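# Set the dolly caster brake, red pedal end down

## Task

Press the brake pedal on the dolly's caster so the brake is locked with the red end of the pedal pushed down. It must stay locked on its own once the robot lets go, since a pedal held down only by the robot does not count. The dolly should stay where it started, neither shifted nor rotated; moving or turning it lowers the result.

## Robot and tools

Robot: one FANUC CRX-5iA six-joint arm carrying a Robotiq 2F-140 two-finger gripper. There is only one arm, so every command row is for that arm. Joint order, used in every row and in every per-joint list of a result: waist (J1), shoulder (J2), elbow (J3), forearm roll (J4), wrist pitch (J5), wrist roll (J6). Trust this order, not the order joints appear in the URDF.

Scene frame: origin on the table surface right below the arm base, +z up, +y to the left when facing along +x. The base may sit slightly tilted. Results give end_effector_position in metres and end_effector_quat_wxyz in this frame; at long reach the printed position can be somewhat off. end_effector_position is the point between the pads when closed (link pinch). The fingers point along the gripper's +z and open and close along its y. Closed fingertips stick out about 33 mm past that point, fully open about 9 mm; closing pushes the tips about 24 mm further out, so keep clearance above surfaces.

A row is 9 numbers, each in [-1, 1]: six joint values, then gripper position, gripper force_limit, gripper speed. The six joint values are offsets (not poses), scaled so 1.0 equals 1.983 rad for waist and shoulder, 2.38 rad for elbow and 2.975 rad for forearm roll, wrist pitch and wrist roll. Stated joint ranges in rad: waist ±3.491, shoulder ±3.140, elbow -1.187 to 4.328, forearm roll ±3.316, wrist pitch ±3.140, wrist roll ±3.927; the true end may differ by up to 0.010 rad. A command pushing a joint more than 0.010 rad beyond its range is refused; a joint told to pass its real end is stopped there and the result may print "joint sent to its limit" (absence of that line proves nothing).

Gripper numbers are absolute settings, not offsets. position: +1 fully open (140 mm), pads touch near -0.8, -1 closes until blocked. force_limit: -1 about 14 N, 0 about 60 N, +1 about 107 N. speed: -1 about 30 mm/s, 0 about 140, +1 about 250. To grip harder while holding, raise force_limit and change position slightly (-1 to -0.98 or back).

execute_actions(actions): a list of actions; each action is a table of up to 15 rows, one row per 1/30 s step; fewer rows means the last row repeats until 15 steps. Offsets in every row of an action are measured from the joint angles when that action began (for the first action, the last reported angles), not from the preceding row. If any action is malformed, or the first one breaks the range check, nothing runs. An empty list just returns state and images.

move(target, speed, blocking): target is one 9-number row; its offsets count from the "Joint positions" of the latest result that showed them. All joints travel together along paths of 0.5 to 10 s; speed (rad/s, 0.01 to 2, default 0.5) caps the joint with the longest travel. Gripper values are applied at the start. The path ignores obstacles, and the stiff arm can fault if aimed even slightly beyond a firm contact; faster motion means harder impact. The result adds a "move:" line: ending (done, off_target, moving, held, fault), limits=held or limits=none, and the joint furthest from target. With blocking=false you get a reply after 0.5 s; until a result shows the move ended, call wait or stop before sending rows or moves.

wait(seconds, 0 to 10): lets time run while the last command holds. stop(): brakes a running move (needs room; fingers keep going). zoom_image(camera, region): camera is cam_high (896x504), cam_low (896x504) or cam_wrist (616x616); region [x0, y0, x1, y1] in pixels from top-left, at most 504x504. read_manual(section): licence texts only. finished_scene(scene): ends the current scene by its number, irreversibly, and reports success; do it only once the pedal stays down without the robot.

Result lines: Joint positions and Joint velocities (rad, rad/s), Joint targets (angles currently being driven toward; they can drift with nothing new sent), step readings with HELD where a row was held back, "joint command not followed" when the clearance check altered targets, object_status (0 moving, 1 blocked while opening, 2 blocked while closing i.e. gripping, 3 reached position or pads met), position_measured in counts (3 open, 230 pads touching, not linear), Flange force (noisy estimate of outside force, includes held weight; "no reading" near singular poses), MOTOR HOT warnings.

Motion limits: target speed caps 2.62 rad/s (waist, shoulder), 3.14 (elbow), 3.93 (wrist joints), 0.5 s to accelerate. Targets are kept within 0.805 rad (waist, shoulder), 0.966 (elbow), 1.21 (wrist joints) of measured angles, and scaled back if they would place the gripper over 70 mm from where it is; big moves take several actions, and an unfinished one needs to be commanded again.

Avoid: a joint torque reaching its load limit (152 N m for waist, shoulder, elbow; 38 for the three wrist joints) or any outside force of 150 N halts the arm for 10 s and drops the rest of the call. Overheated motors brake the arm. Press the pedal firmly but gently, approach slowly, don't shove or spin the dolly, don't slam anything, and never knock anything off the table, which fails the task. Random brief tugs or pushes may occur.

Each tool is called after "Emit:" as a command line: name --argument value for each argument, lists and objects as JSON in quotes; but a table of rows of numbers goes row by row, as --pt "numbers of a row", without its own name.

## Session

Emit:
execute_actions --actions '[]'

Scene clock: 0.00 s.
end_effector_position=(+0.3948, +0.0168, +0.3611) position_measured=3 object_status=3 end_effector_quat_wxyz=(-0.047, -0.321, +0.851, -0.412)
Joint names: [waist, shoulder, elbow, forearm roll, wrist pitch, wrist roll]
Joint positions: [ 1.202  0.362 -0.568  0.657 -1.686 -2.288]
Joint velocities: [ 0. -0.  0.  0. -0.  0.]
Flange force (N, the push that the arm receives, along the gripper's own x y z axes): no reading
Joint targets: [1.202 0.362 -0.568 0.657 -1.686 -2.288]

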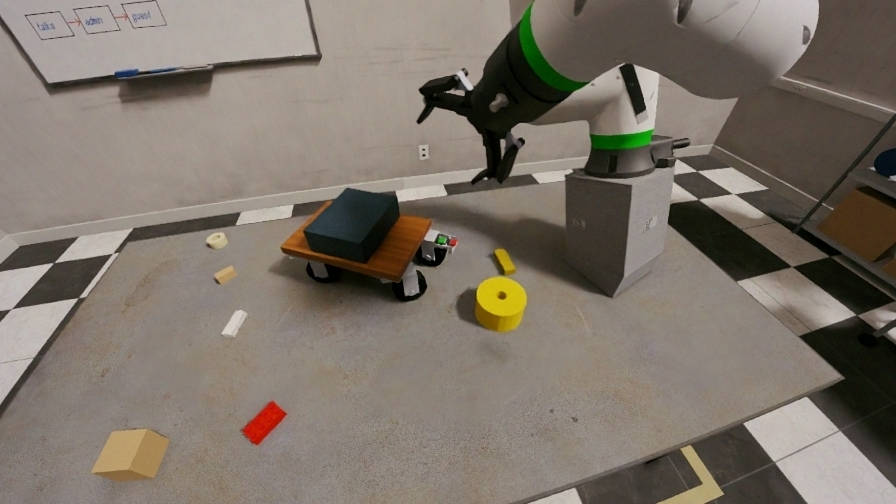

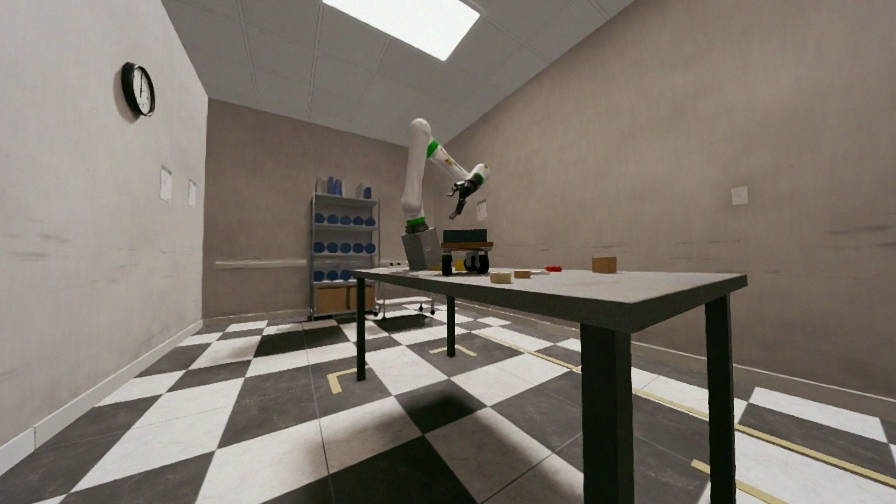

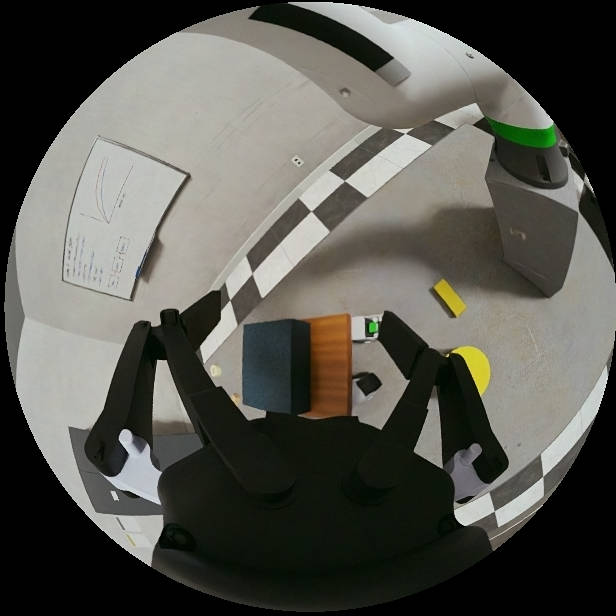

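Emit:
zoom_image --camera "cam_high" --region '[370, 200, 500, 310]'

Emit:
zoom_image --camera "cam_low" --region '[380, 150, 560, 290]'

Region (370, 200, 500, 310) of cam_high's 896x504 image, scaled by 3.877, with more detail than that image has; it fills the top 426 rows of this view, and the rest is white.

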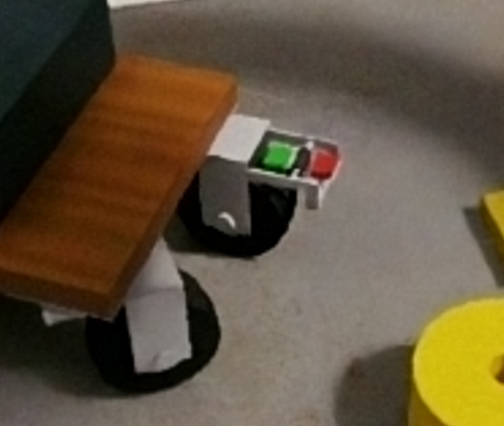

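Region (380, 150, 560, 290) of cam_low's 896x504 image, scaled by 2.800, with more detail than that image has.

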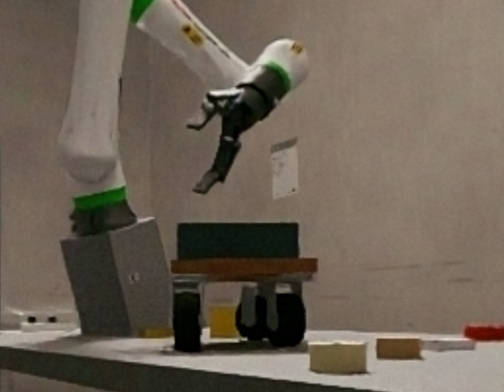

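Emit:
move --target '[-0.2622,-0.2421,-0.0693,-0.1005,0.2044,0.505,1,0,0]' --speed 1.2

Scene clock: 47.17 s.
end_effector_position=(+0.3784, -0.0306, +0.2499) position_measured=3 object_status=3 end_effector_quat_wxyz=(+0.001, +0.708, -0.707, -0.001)
Joint names: [waist, shoulder, elbow, forearm roll, wrist pitch, wrist roll]
Joint positions: [ 0.682 -0.118 -0.733  0.358 -1.077 -0.786]
Joint velocities: [-0.001 -0.001  0.001 -0.    -0.     0.   ]
Flange force (N, the push that the arm receives, along the gripper's own x y z axes): [-0.5 8.6 0.7]
Joint targets: [0.682 -0.118 -0.733 0.358 -1.077 -0.786]
move: done; limits=none; farthest joint: the waist, 0.000 radians from its target (0.520 radians at the start)

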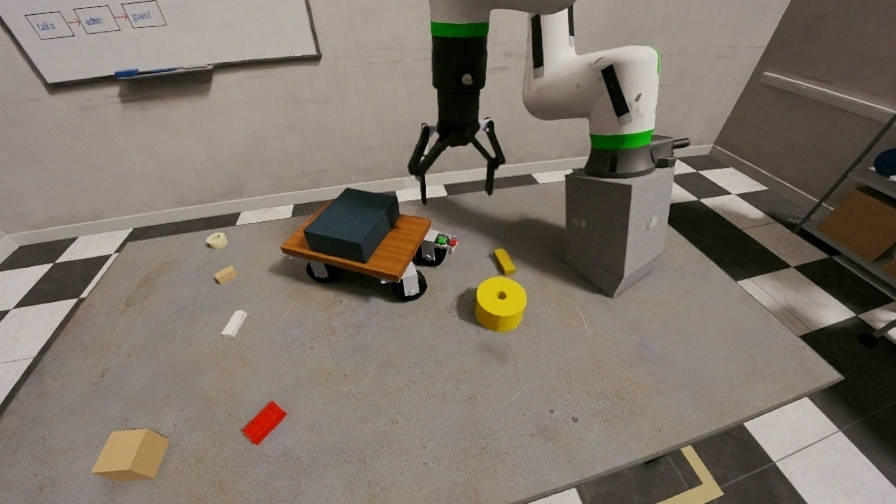

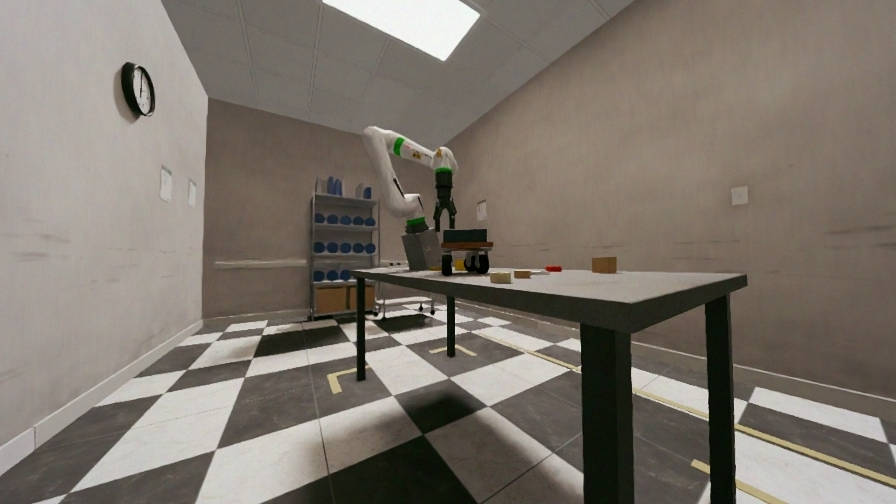

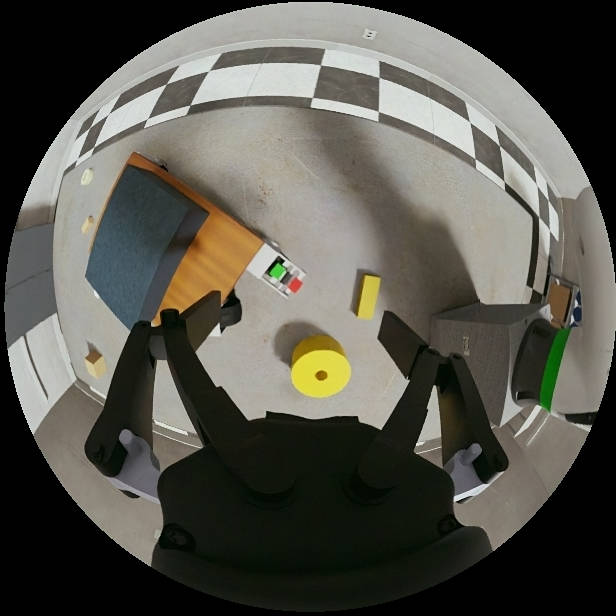

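Emit:
zoom_image --camera "cam_wrist" --region '[220, 220, 340, 340]'

Region (220, 220, 340, 340) of cam_wrist's 616x616 image, scaled by 4.200, with more detail than that image has.

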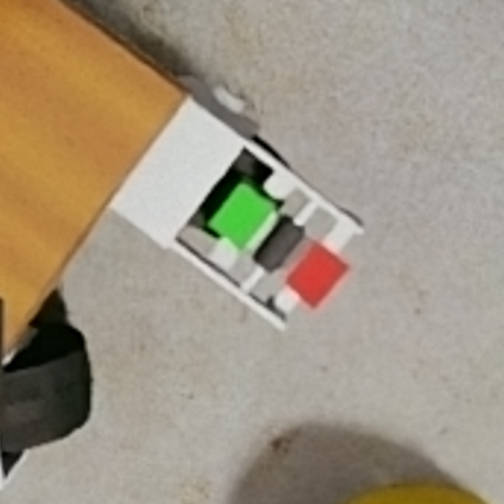

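Emit:
move --target '[-0.0272,0.0827,-0.0242,0.0235,0.0738,0.3314,-1,0,1]' --speed 1.2

Scene clock: 71.47 s.
end_effector_position=(+0.3886, -0.0154, +0.1801) position_measured=233 object_status=3 end_effector_quat_wxyz=(+0.001, +0.966, -0.260, -0.001)
Joint names: [waist, shoulder, elbow, forearm roll, wrist pitch, wrist roll]
Joint positions: [ 0.628  0.046 -0.791  0.428 -0.858  0.2  ]
Joint velocities: [-0.     0.    -0.    -0.    -0.    -0.001]
Flange force (N, the push that the arm receives, along the gripper's own x y z axes): [-5.6 2.0 1.5]
Joint targets: [0.628 0.046 -0.791 0.428 -0.858 0.200]
move: done; limits=none; farthest joint: the waist, 0.000 radians from its target (0.054 radians at the start)

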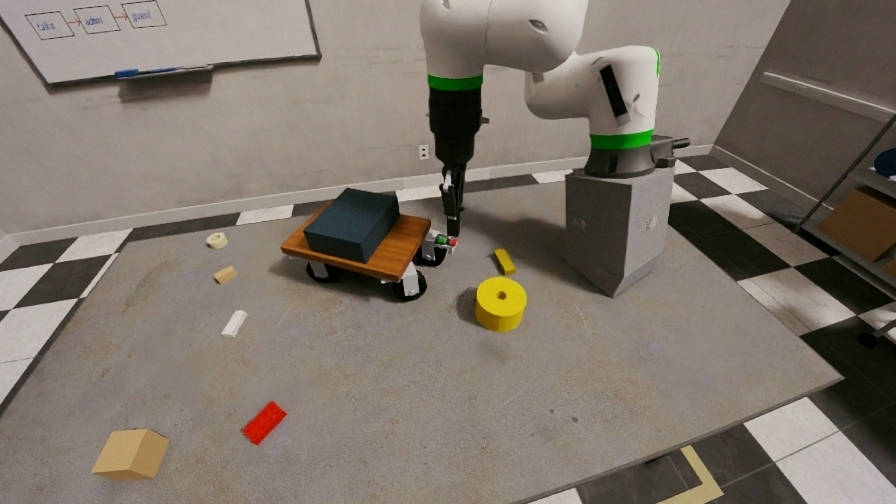

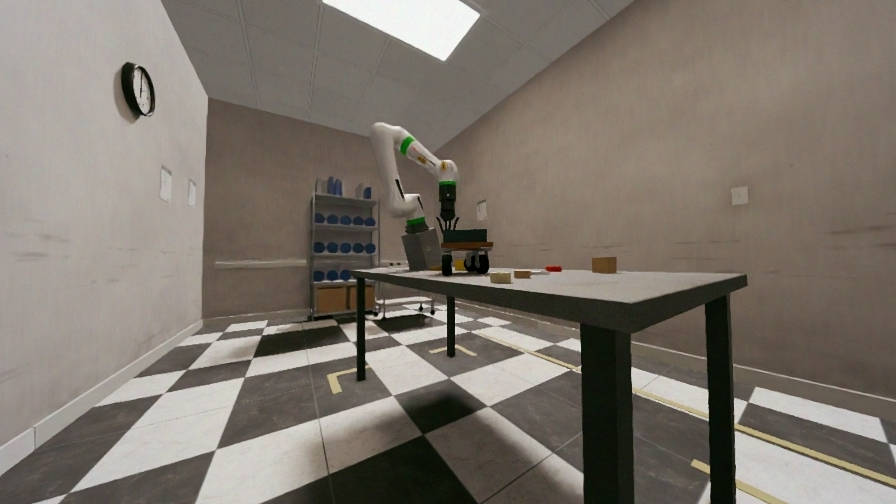

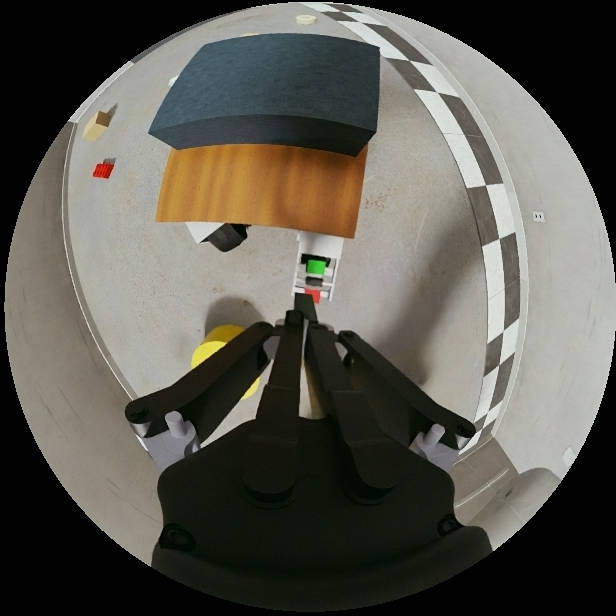

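Emit:
zoom_image --camera "cam_wrist" --region '[250, 220, 370, 340]'

Emit:
zoom_image --camera "cam_high" --region '[390, 170, 510, 280]'

Region (250, 220, 370, 340) of cam_wrist's 616x616 image, scaled by 4.200, with more detail than that image has.

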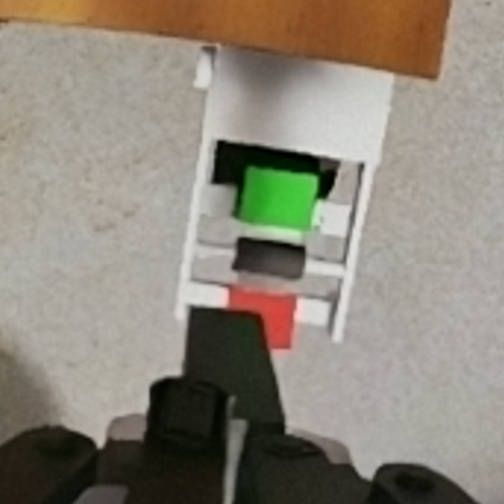

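Region (390, 170, 510, 280) of cam_high's 896x504 image, scaled by 4.200, with more detail than that image has; it fills the top 462 rows of this view, and the rest is white.

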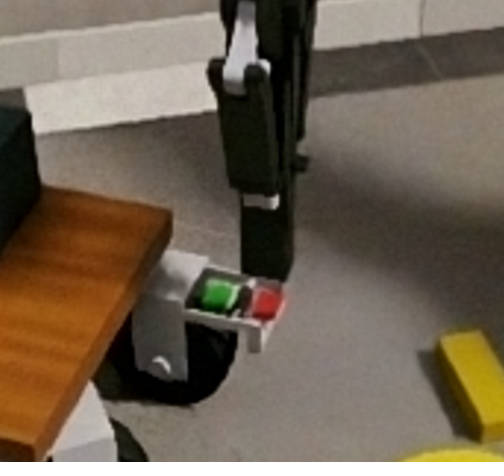

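Emit:
move --target '[-0.0046,-0.0027,-0.0149,0.0031,0.01,-0.0021,-1,0,1]' --speed 0.1

Emit:
zoom_image --camera "cam_wrist" --region '[250, 220, 370, 340]'

Emit:
zoom_image --camera "cam_high" --region '[390, 170, 510, 280]'

Scene clock: 97.43 s.
end_effector_position=(+0.3786, -0.0197, +0.1701) position_measured=233 object_status=3 end_effector_quat_wxyz=(+0.001, +0.966, -0.259, -0.002)
Joint names: [waist, shoulder, elbow, forearm roll, wrist pitch, wrist roll]
Joint positions: [ 0.619  0.04  -0.826  0.437 -0.828  0.194]
Joint velocities: [-0.    -0.    -0.001  0.    -0.    -0.   ]
Flange force (N, the push that the arm receives, along the gripper's own x y z axes): [-5.5 4.8 0.1]
Joint targets: [0.619 0.040 -0.826 0.437 -0.828 0.194]
move: done; limits=none; farthest joint: the waist, 0.000 radians from its target (0.009 radians at the start)

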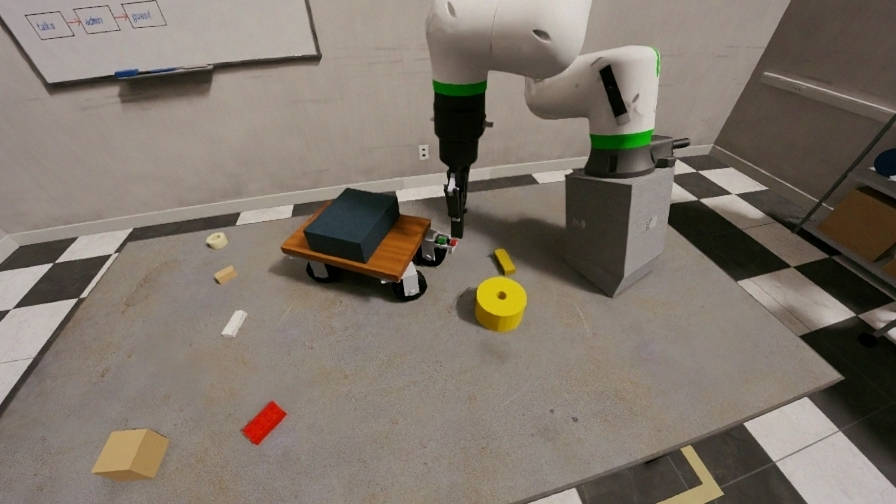

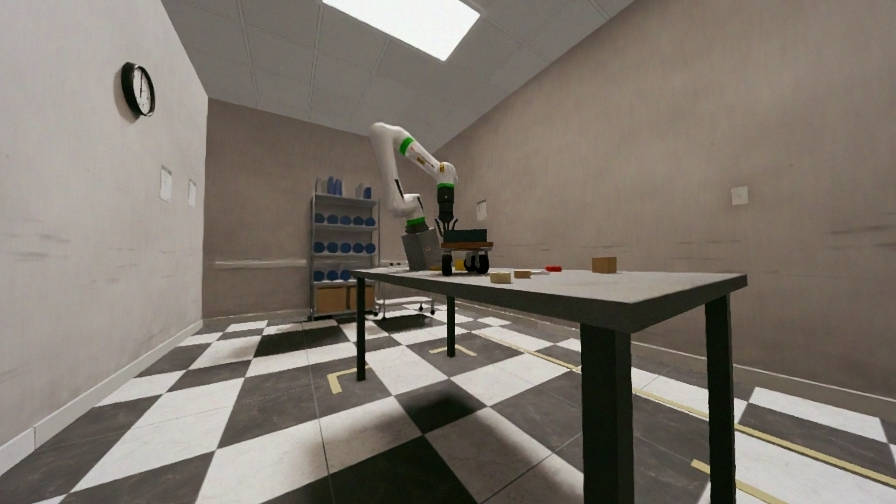

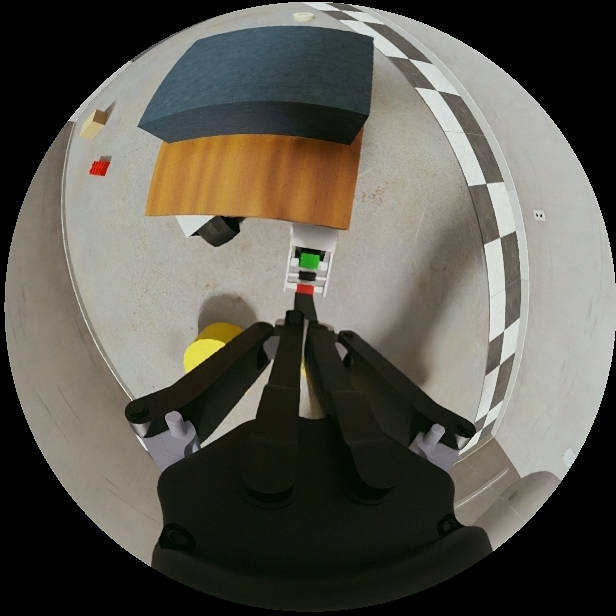

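Region (250, 220, 370, 340) of cam_wrist's 616x616 image, scaled by 4.200, with more detail than that image has.

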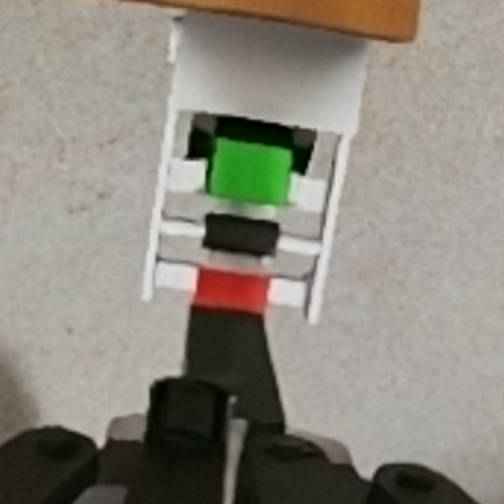

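Region (390, 170, 510, 280) of cam_high's 896x504 image, scaled by 4.200, with more detail than that image has; it fills the top 462 rows of this view, and the rest is white.

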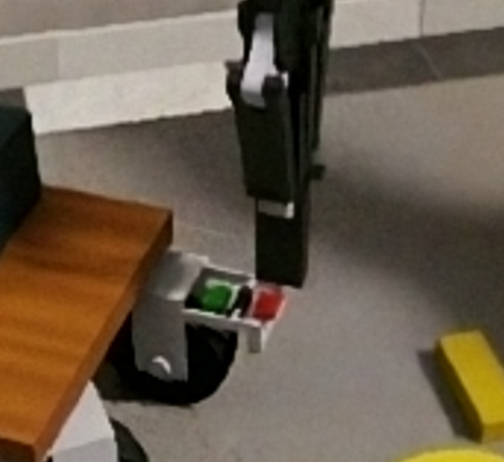

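Emit:
move --target '[-0.0063,0.0123,-0.005,0.0037,0.0123,-0.0019,-1,0,1]' --speed 0.06

Emit:
zoom_image --camera "cam_wrist" --region '[250, 220, 370, 340]'

Emit:
zoom_image --camera "cam_high" --region '[390, 170, 510, 280]'

Scene clock: 102.43 s.
end_effector_position=(+0.3769, -0.0186, +0.1583) position_measured=233 object_status=3 end_effector_quat_wxyz=(-0.001, +0.966, -0.259, -0.004)
Joint names: [waist, shoulder, elbow, forearm roll, wrist pitch, wrist roll]
Joint positions: [ 0.607  0.065 -0.838  0.448 -0.792  0.188]
Joint velocities: [-0.001  0.001 -0.001 -0.     0.     0.001]
Flange force (N, the push that the arm receives, along the gripper's own x y z axes): [-6.3 1.3 1.5]
Joint targets: [0.607 0.065 -0.838 0.448 -0.792 0.188]
move: done; limits=none; farthest joint: the waist, 0.000 radians from its target (0.013 radians at the start)

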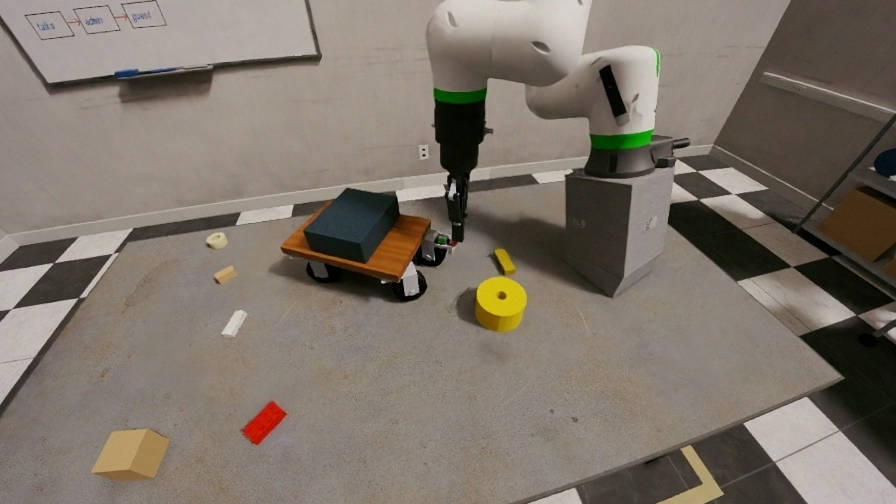

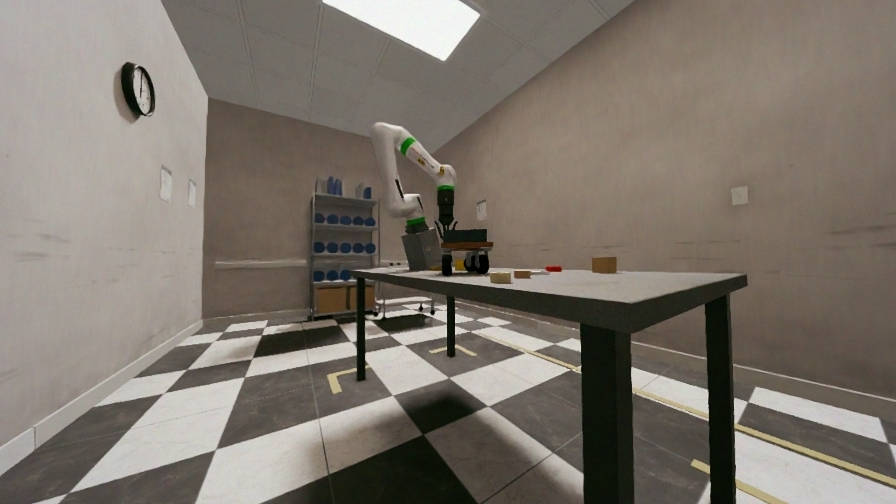

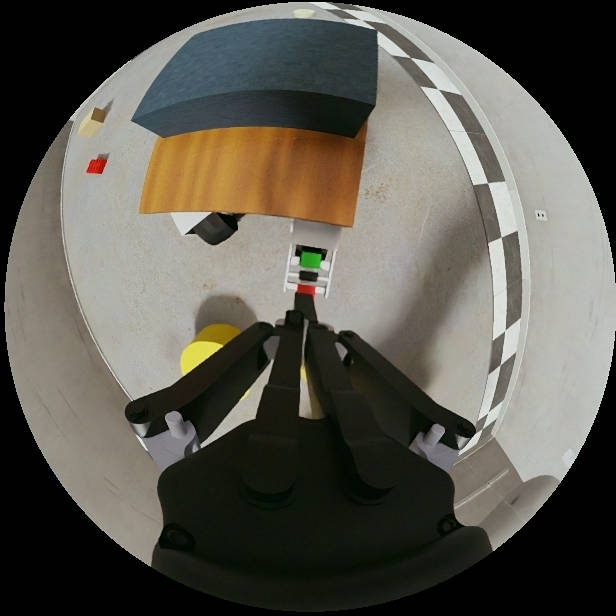

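Region (250, 220, 370, 340) of cam_wrist's 616x616 image, scaled by 4.200, with more detail than that image has.

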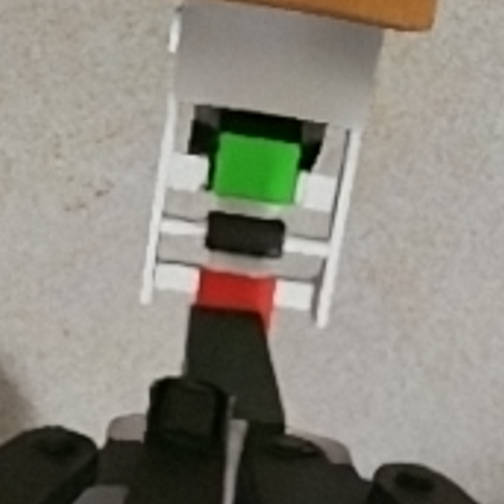

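Region (390, 170, 510, 280) of cam_high's 896x504 image, scaled by 4.200, with more detail than that image has; it fills the top 462 rows of this view, and the rest is white.

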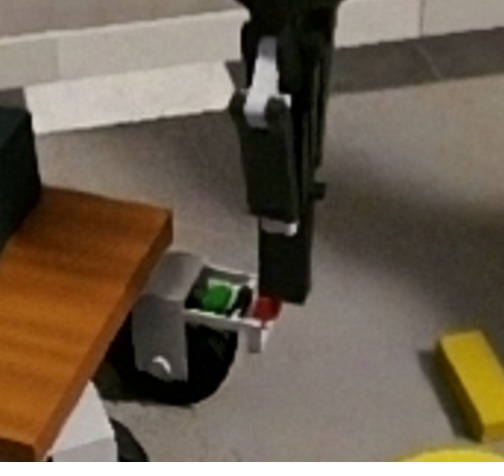

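Emit:
move --target '[-0.0112,0.0103,-0.0025,0.0027,0.0102,0.0024,-1,0,1]' --speed 0.05

Emit:
zoom_image --camera "cam_wrist" --region '[250, 220, 370, 340]'

Emit:
zoom_image --camera "cam_high" --region '[390, 170, 510, 280]'

Scene clock: 109.90 s.
end_effector_position=(+0.3765, -0.0211, +0.1483) position_measured=233 object_status=3 end_effector_quat_wxyz=(-0.002, +0.966, -0.259, -0.007)
Joint names: [waist, shoulder, elbow, forearm roll, wrist pitch, wrist roll]
Joint positions: [ 0.584  0.085 -0.844  0.456 -0.761  0.195]
Joint velocities: [-0.    -0.    -0.001  0.003  0.    -0.   ]
Flange force (N, the push that the arm receives, along the gripper's own x y z axes): [-2.7 2.7 -1.9]
Joint targets: [0.584 0.085 -0.844 0.456 -0.761 0.195]
move: done; limits=none; farthest joint: the waist, 0.000 radians from its target (0.022 radians at the start)

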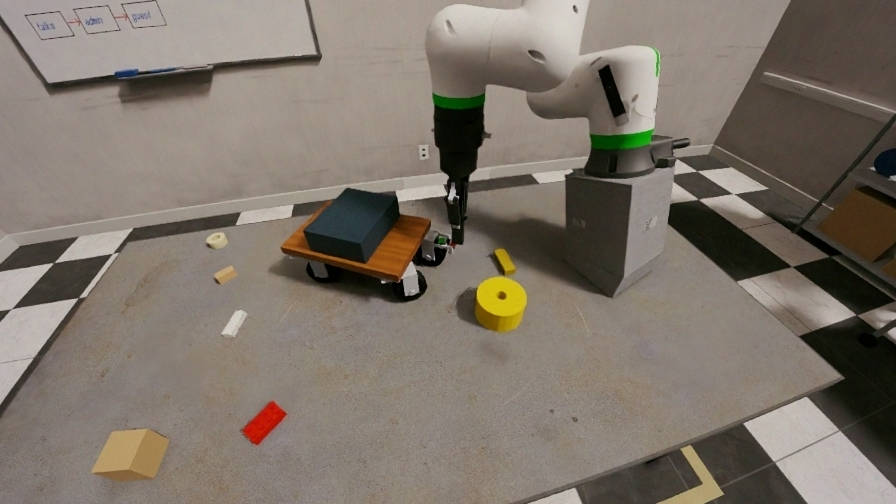

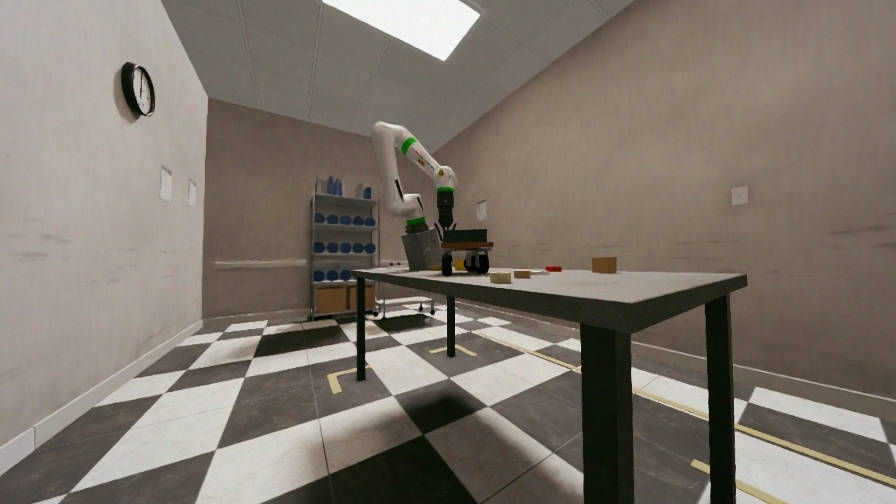

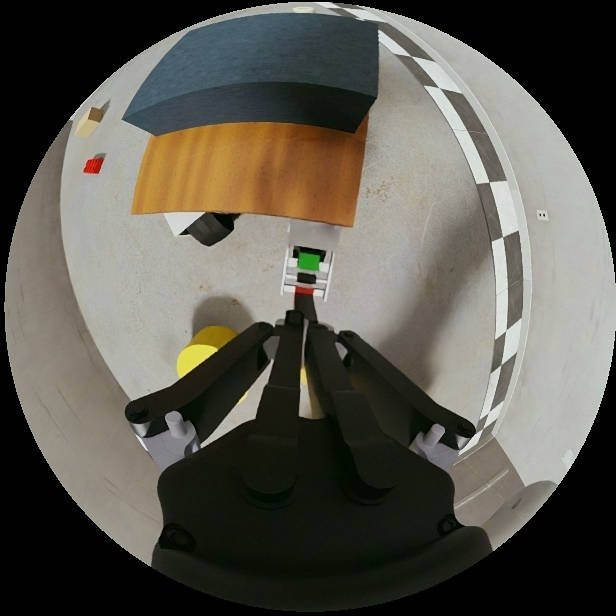

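Region (250, 220, 370, 340) of cam_wrist's 616x616 image, scaled by 4.200, with more detail than that image has.

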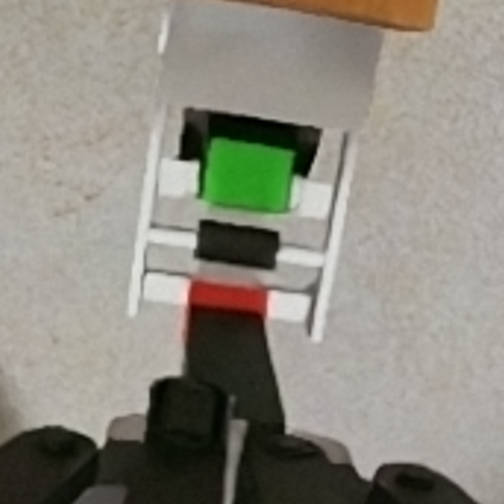

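Region (390, 170, 510, 280) of cam_high's 896x504 image, scaled by 4.200, with more detail than that image has; it fills the top 462 rows of this view, and the rest is white.

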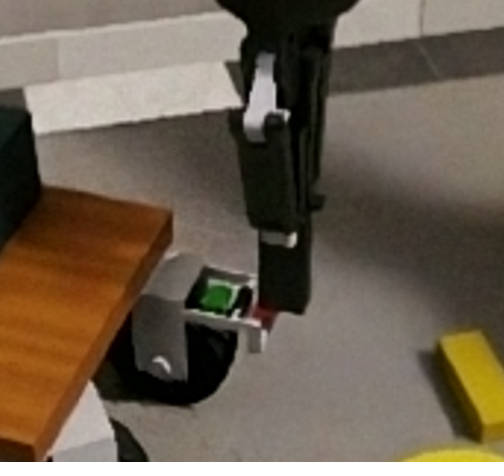

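Emit:
move --target '[-0.0032,0.0062,-0.0025,0.0019,0.0053,-0.001,-1,0,1]' --speed 0.03

Emit:
zoom_image --camera "cam_wrist" --region '[250, 220, 370, 340]'

Emit:
zoom_image --camera "cam_high" --region '[390, 170, 510, 280]'

Scene clock: 115.87 s.
end_effector_position=(+0.3746, -0.0212, +0.1424) position_measured=233 object_status=3 end_effector_quat_wxyz=(-0.002, +0.966, -0.258, -0.009)
Joint names: [waist, shoulder, elbow, forearm roll, wrist pitch, wrist roll]
Joint positions: [ 0.578  0.097 -0.85   0.462 -0.745  0.192]
Joint velocities: [ 0.    -0.    -0.001  0.001 -0.     0.001]
Flange force (N, the push that the arm receives, along the gripper's own x y z axes): [-1.8 2.0 -7.7]
Joint targets: [0.578 0.097 -0.850 0.462 -0.745 0.192]
move: done; limits=none; farthest joint: the waist, 0.000 radians from its target (0.007 radians at the start)

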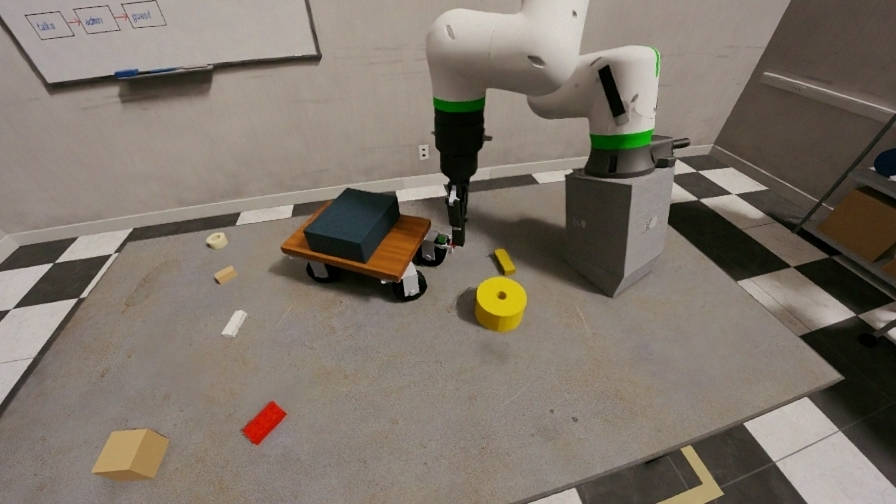

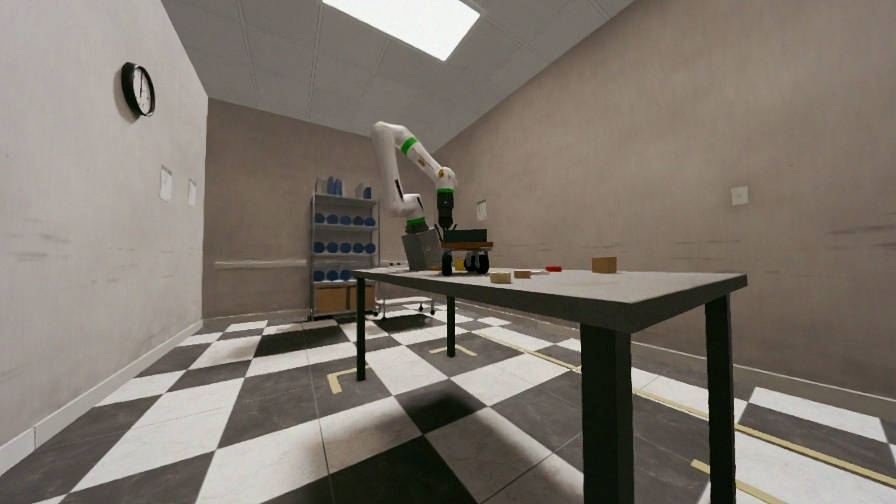

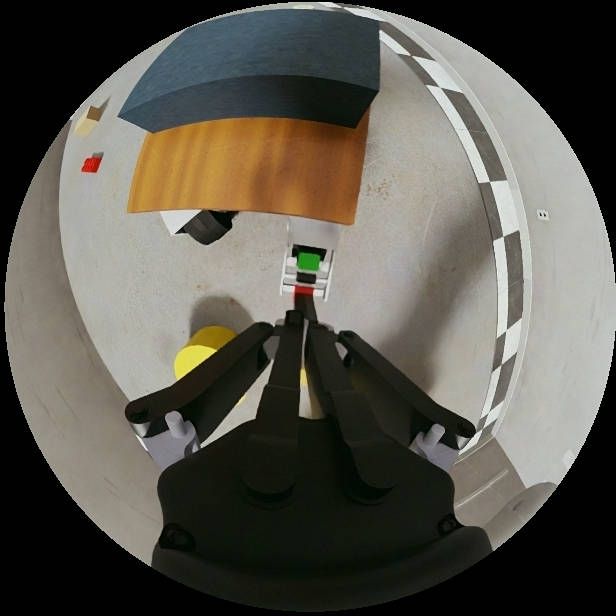

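Region (250, 220, 370, 340) of cam_wrist's 616x616 image, scaled by 4.200, with more detail than that image has.

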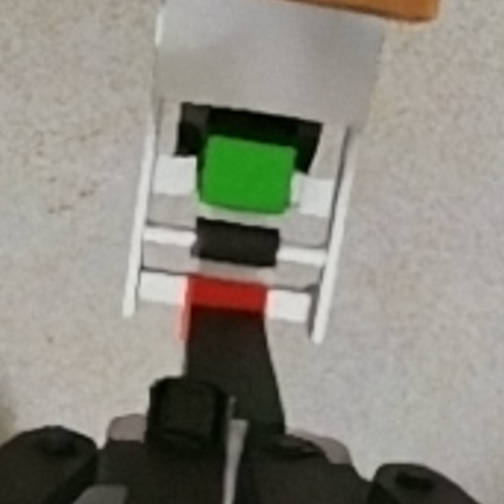

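Region (390, 170, 510, 280) of cam_high's 896x504 image, scaled by 4.200, with more detail than that image has; it fills the top 462 rows of this view, and the rest is white.

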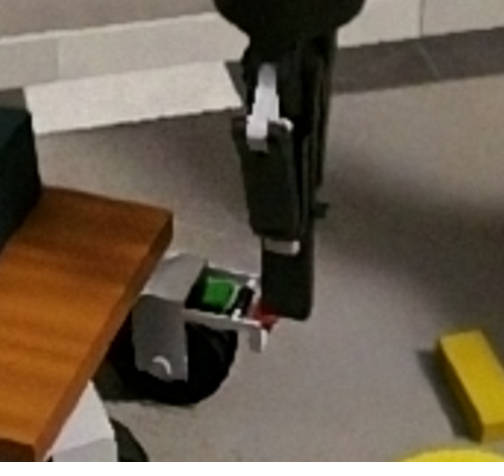

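Emit:
move --target '[-0.0021,0.0041,-0.0017,0.0012,0.005,-0.0006,-1,0,1]' --speed 0.03

Emit:
zoom_image --camera "cam_high" --region '[390, 170, 510, 280]'

Scene clock: 121.23 s.
end_effector_position=(+0.3742, -0.0200, +0.1385) position_measured=233 object_status=3 end_effector_quat_wxyz=(-0.004, +0.966, -0.258, -0.009)
Joint names: [waist, shoulder, elbow, forearm roll, wrist pitch, wrist roll]
Joint positions: [ 0.574  0.106 -0.854  0.465 -0.731  0.19 ]
Joint velocities: [-0.    -0.     0.    -0.001  0.    -0.001]
Flange force (N, the push that the arm receives, along the gripper's own x y z axes): [-4.9 2.4 0.0]
Joint targets: [0.574 0.106 -0.854 0.465 -0.731 0.190]
move: done; limits=none; farthest joint: the wrist pitch, 0.001 radians from its target (0.015 radians at the start)

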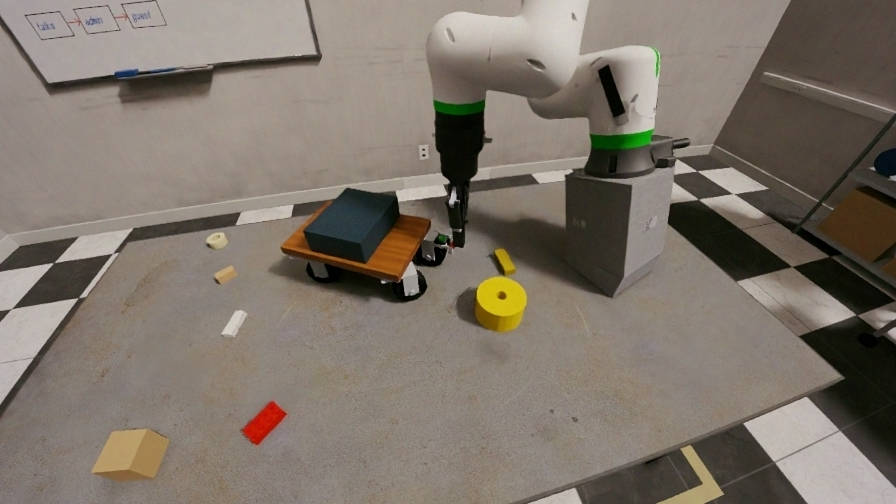

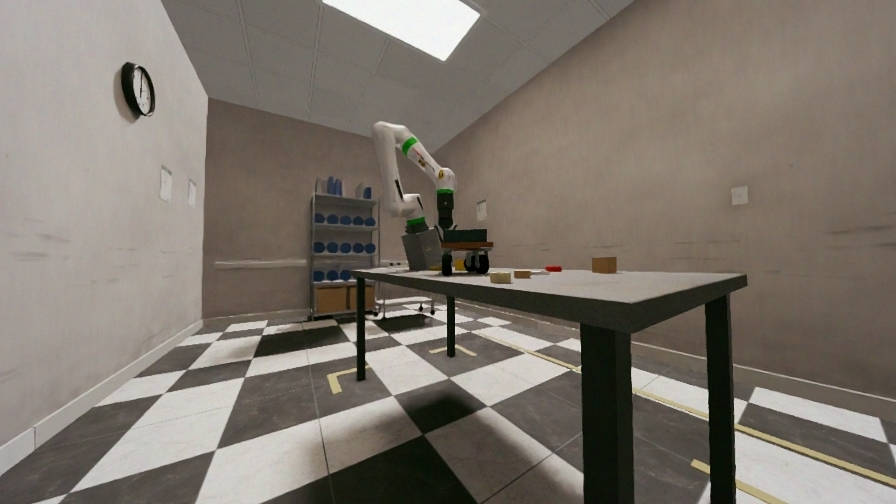

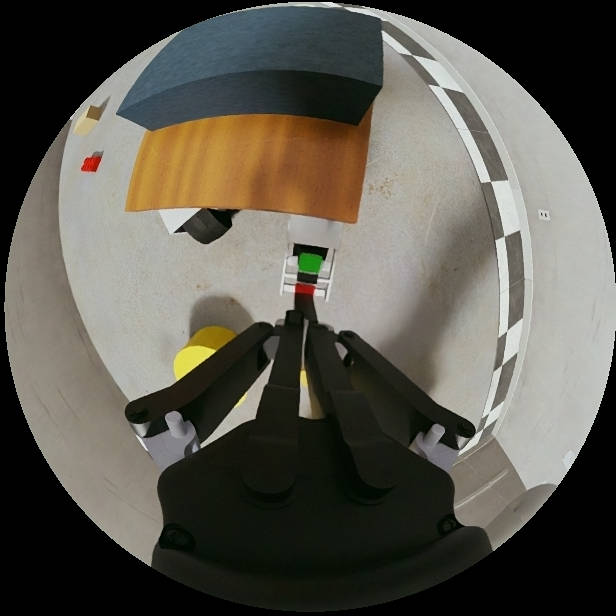

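Region (390, 170, 510, 280) of cam_high's 896x504 image, scaled by 4.200, with more detail than that image has; it fills the top 462 rows of this view, and the rest is white.

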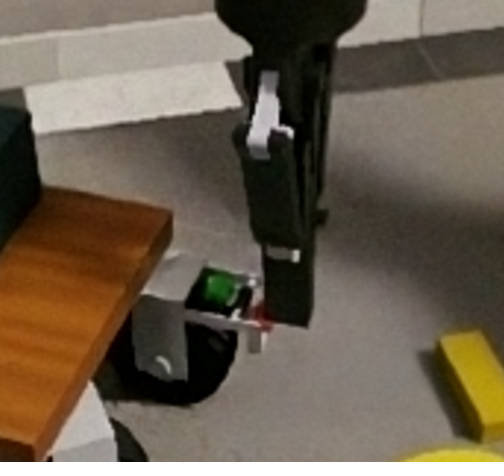

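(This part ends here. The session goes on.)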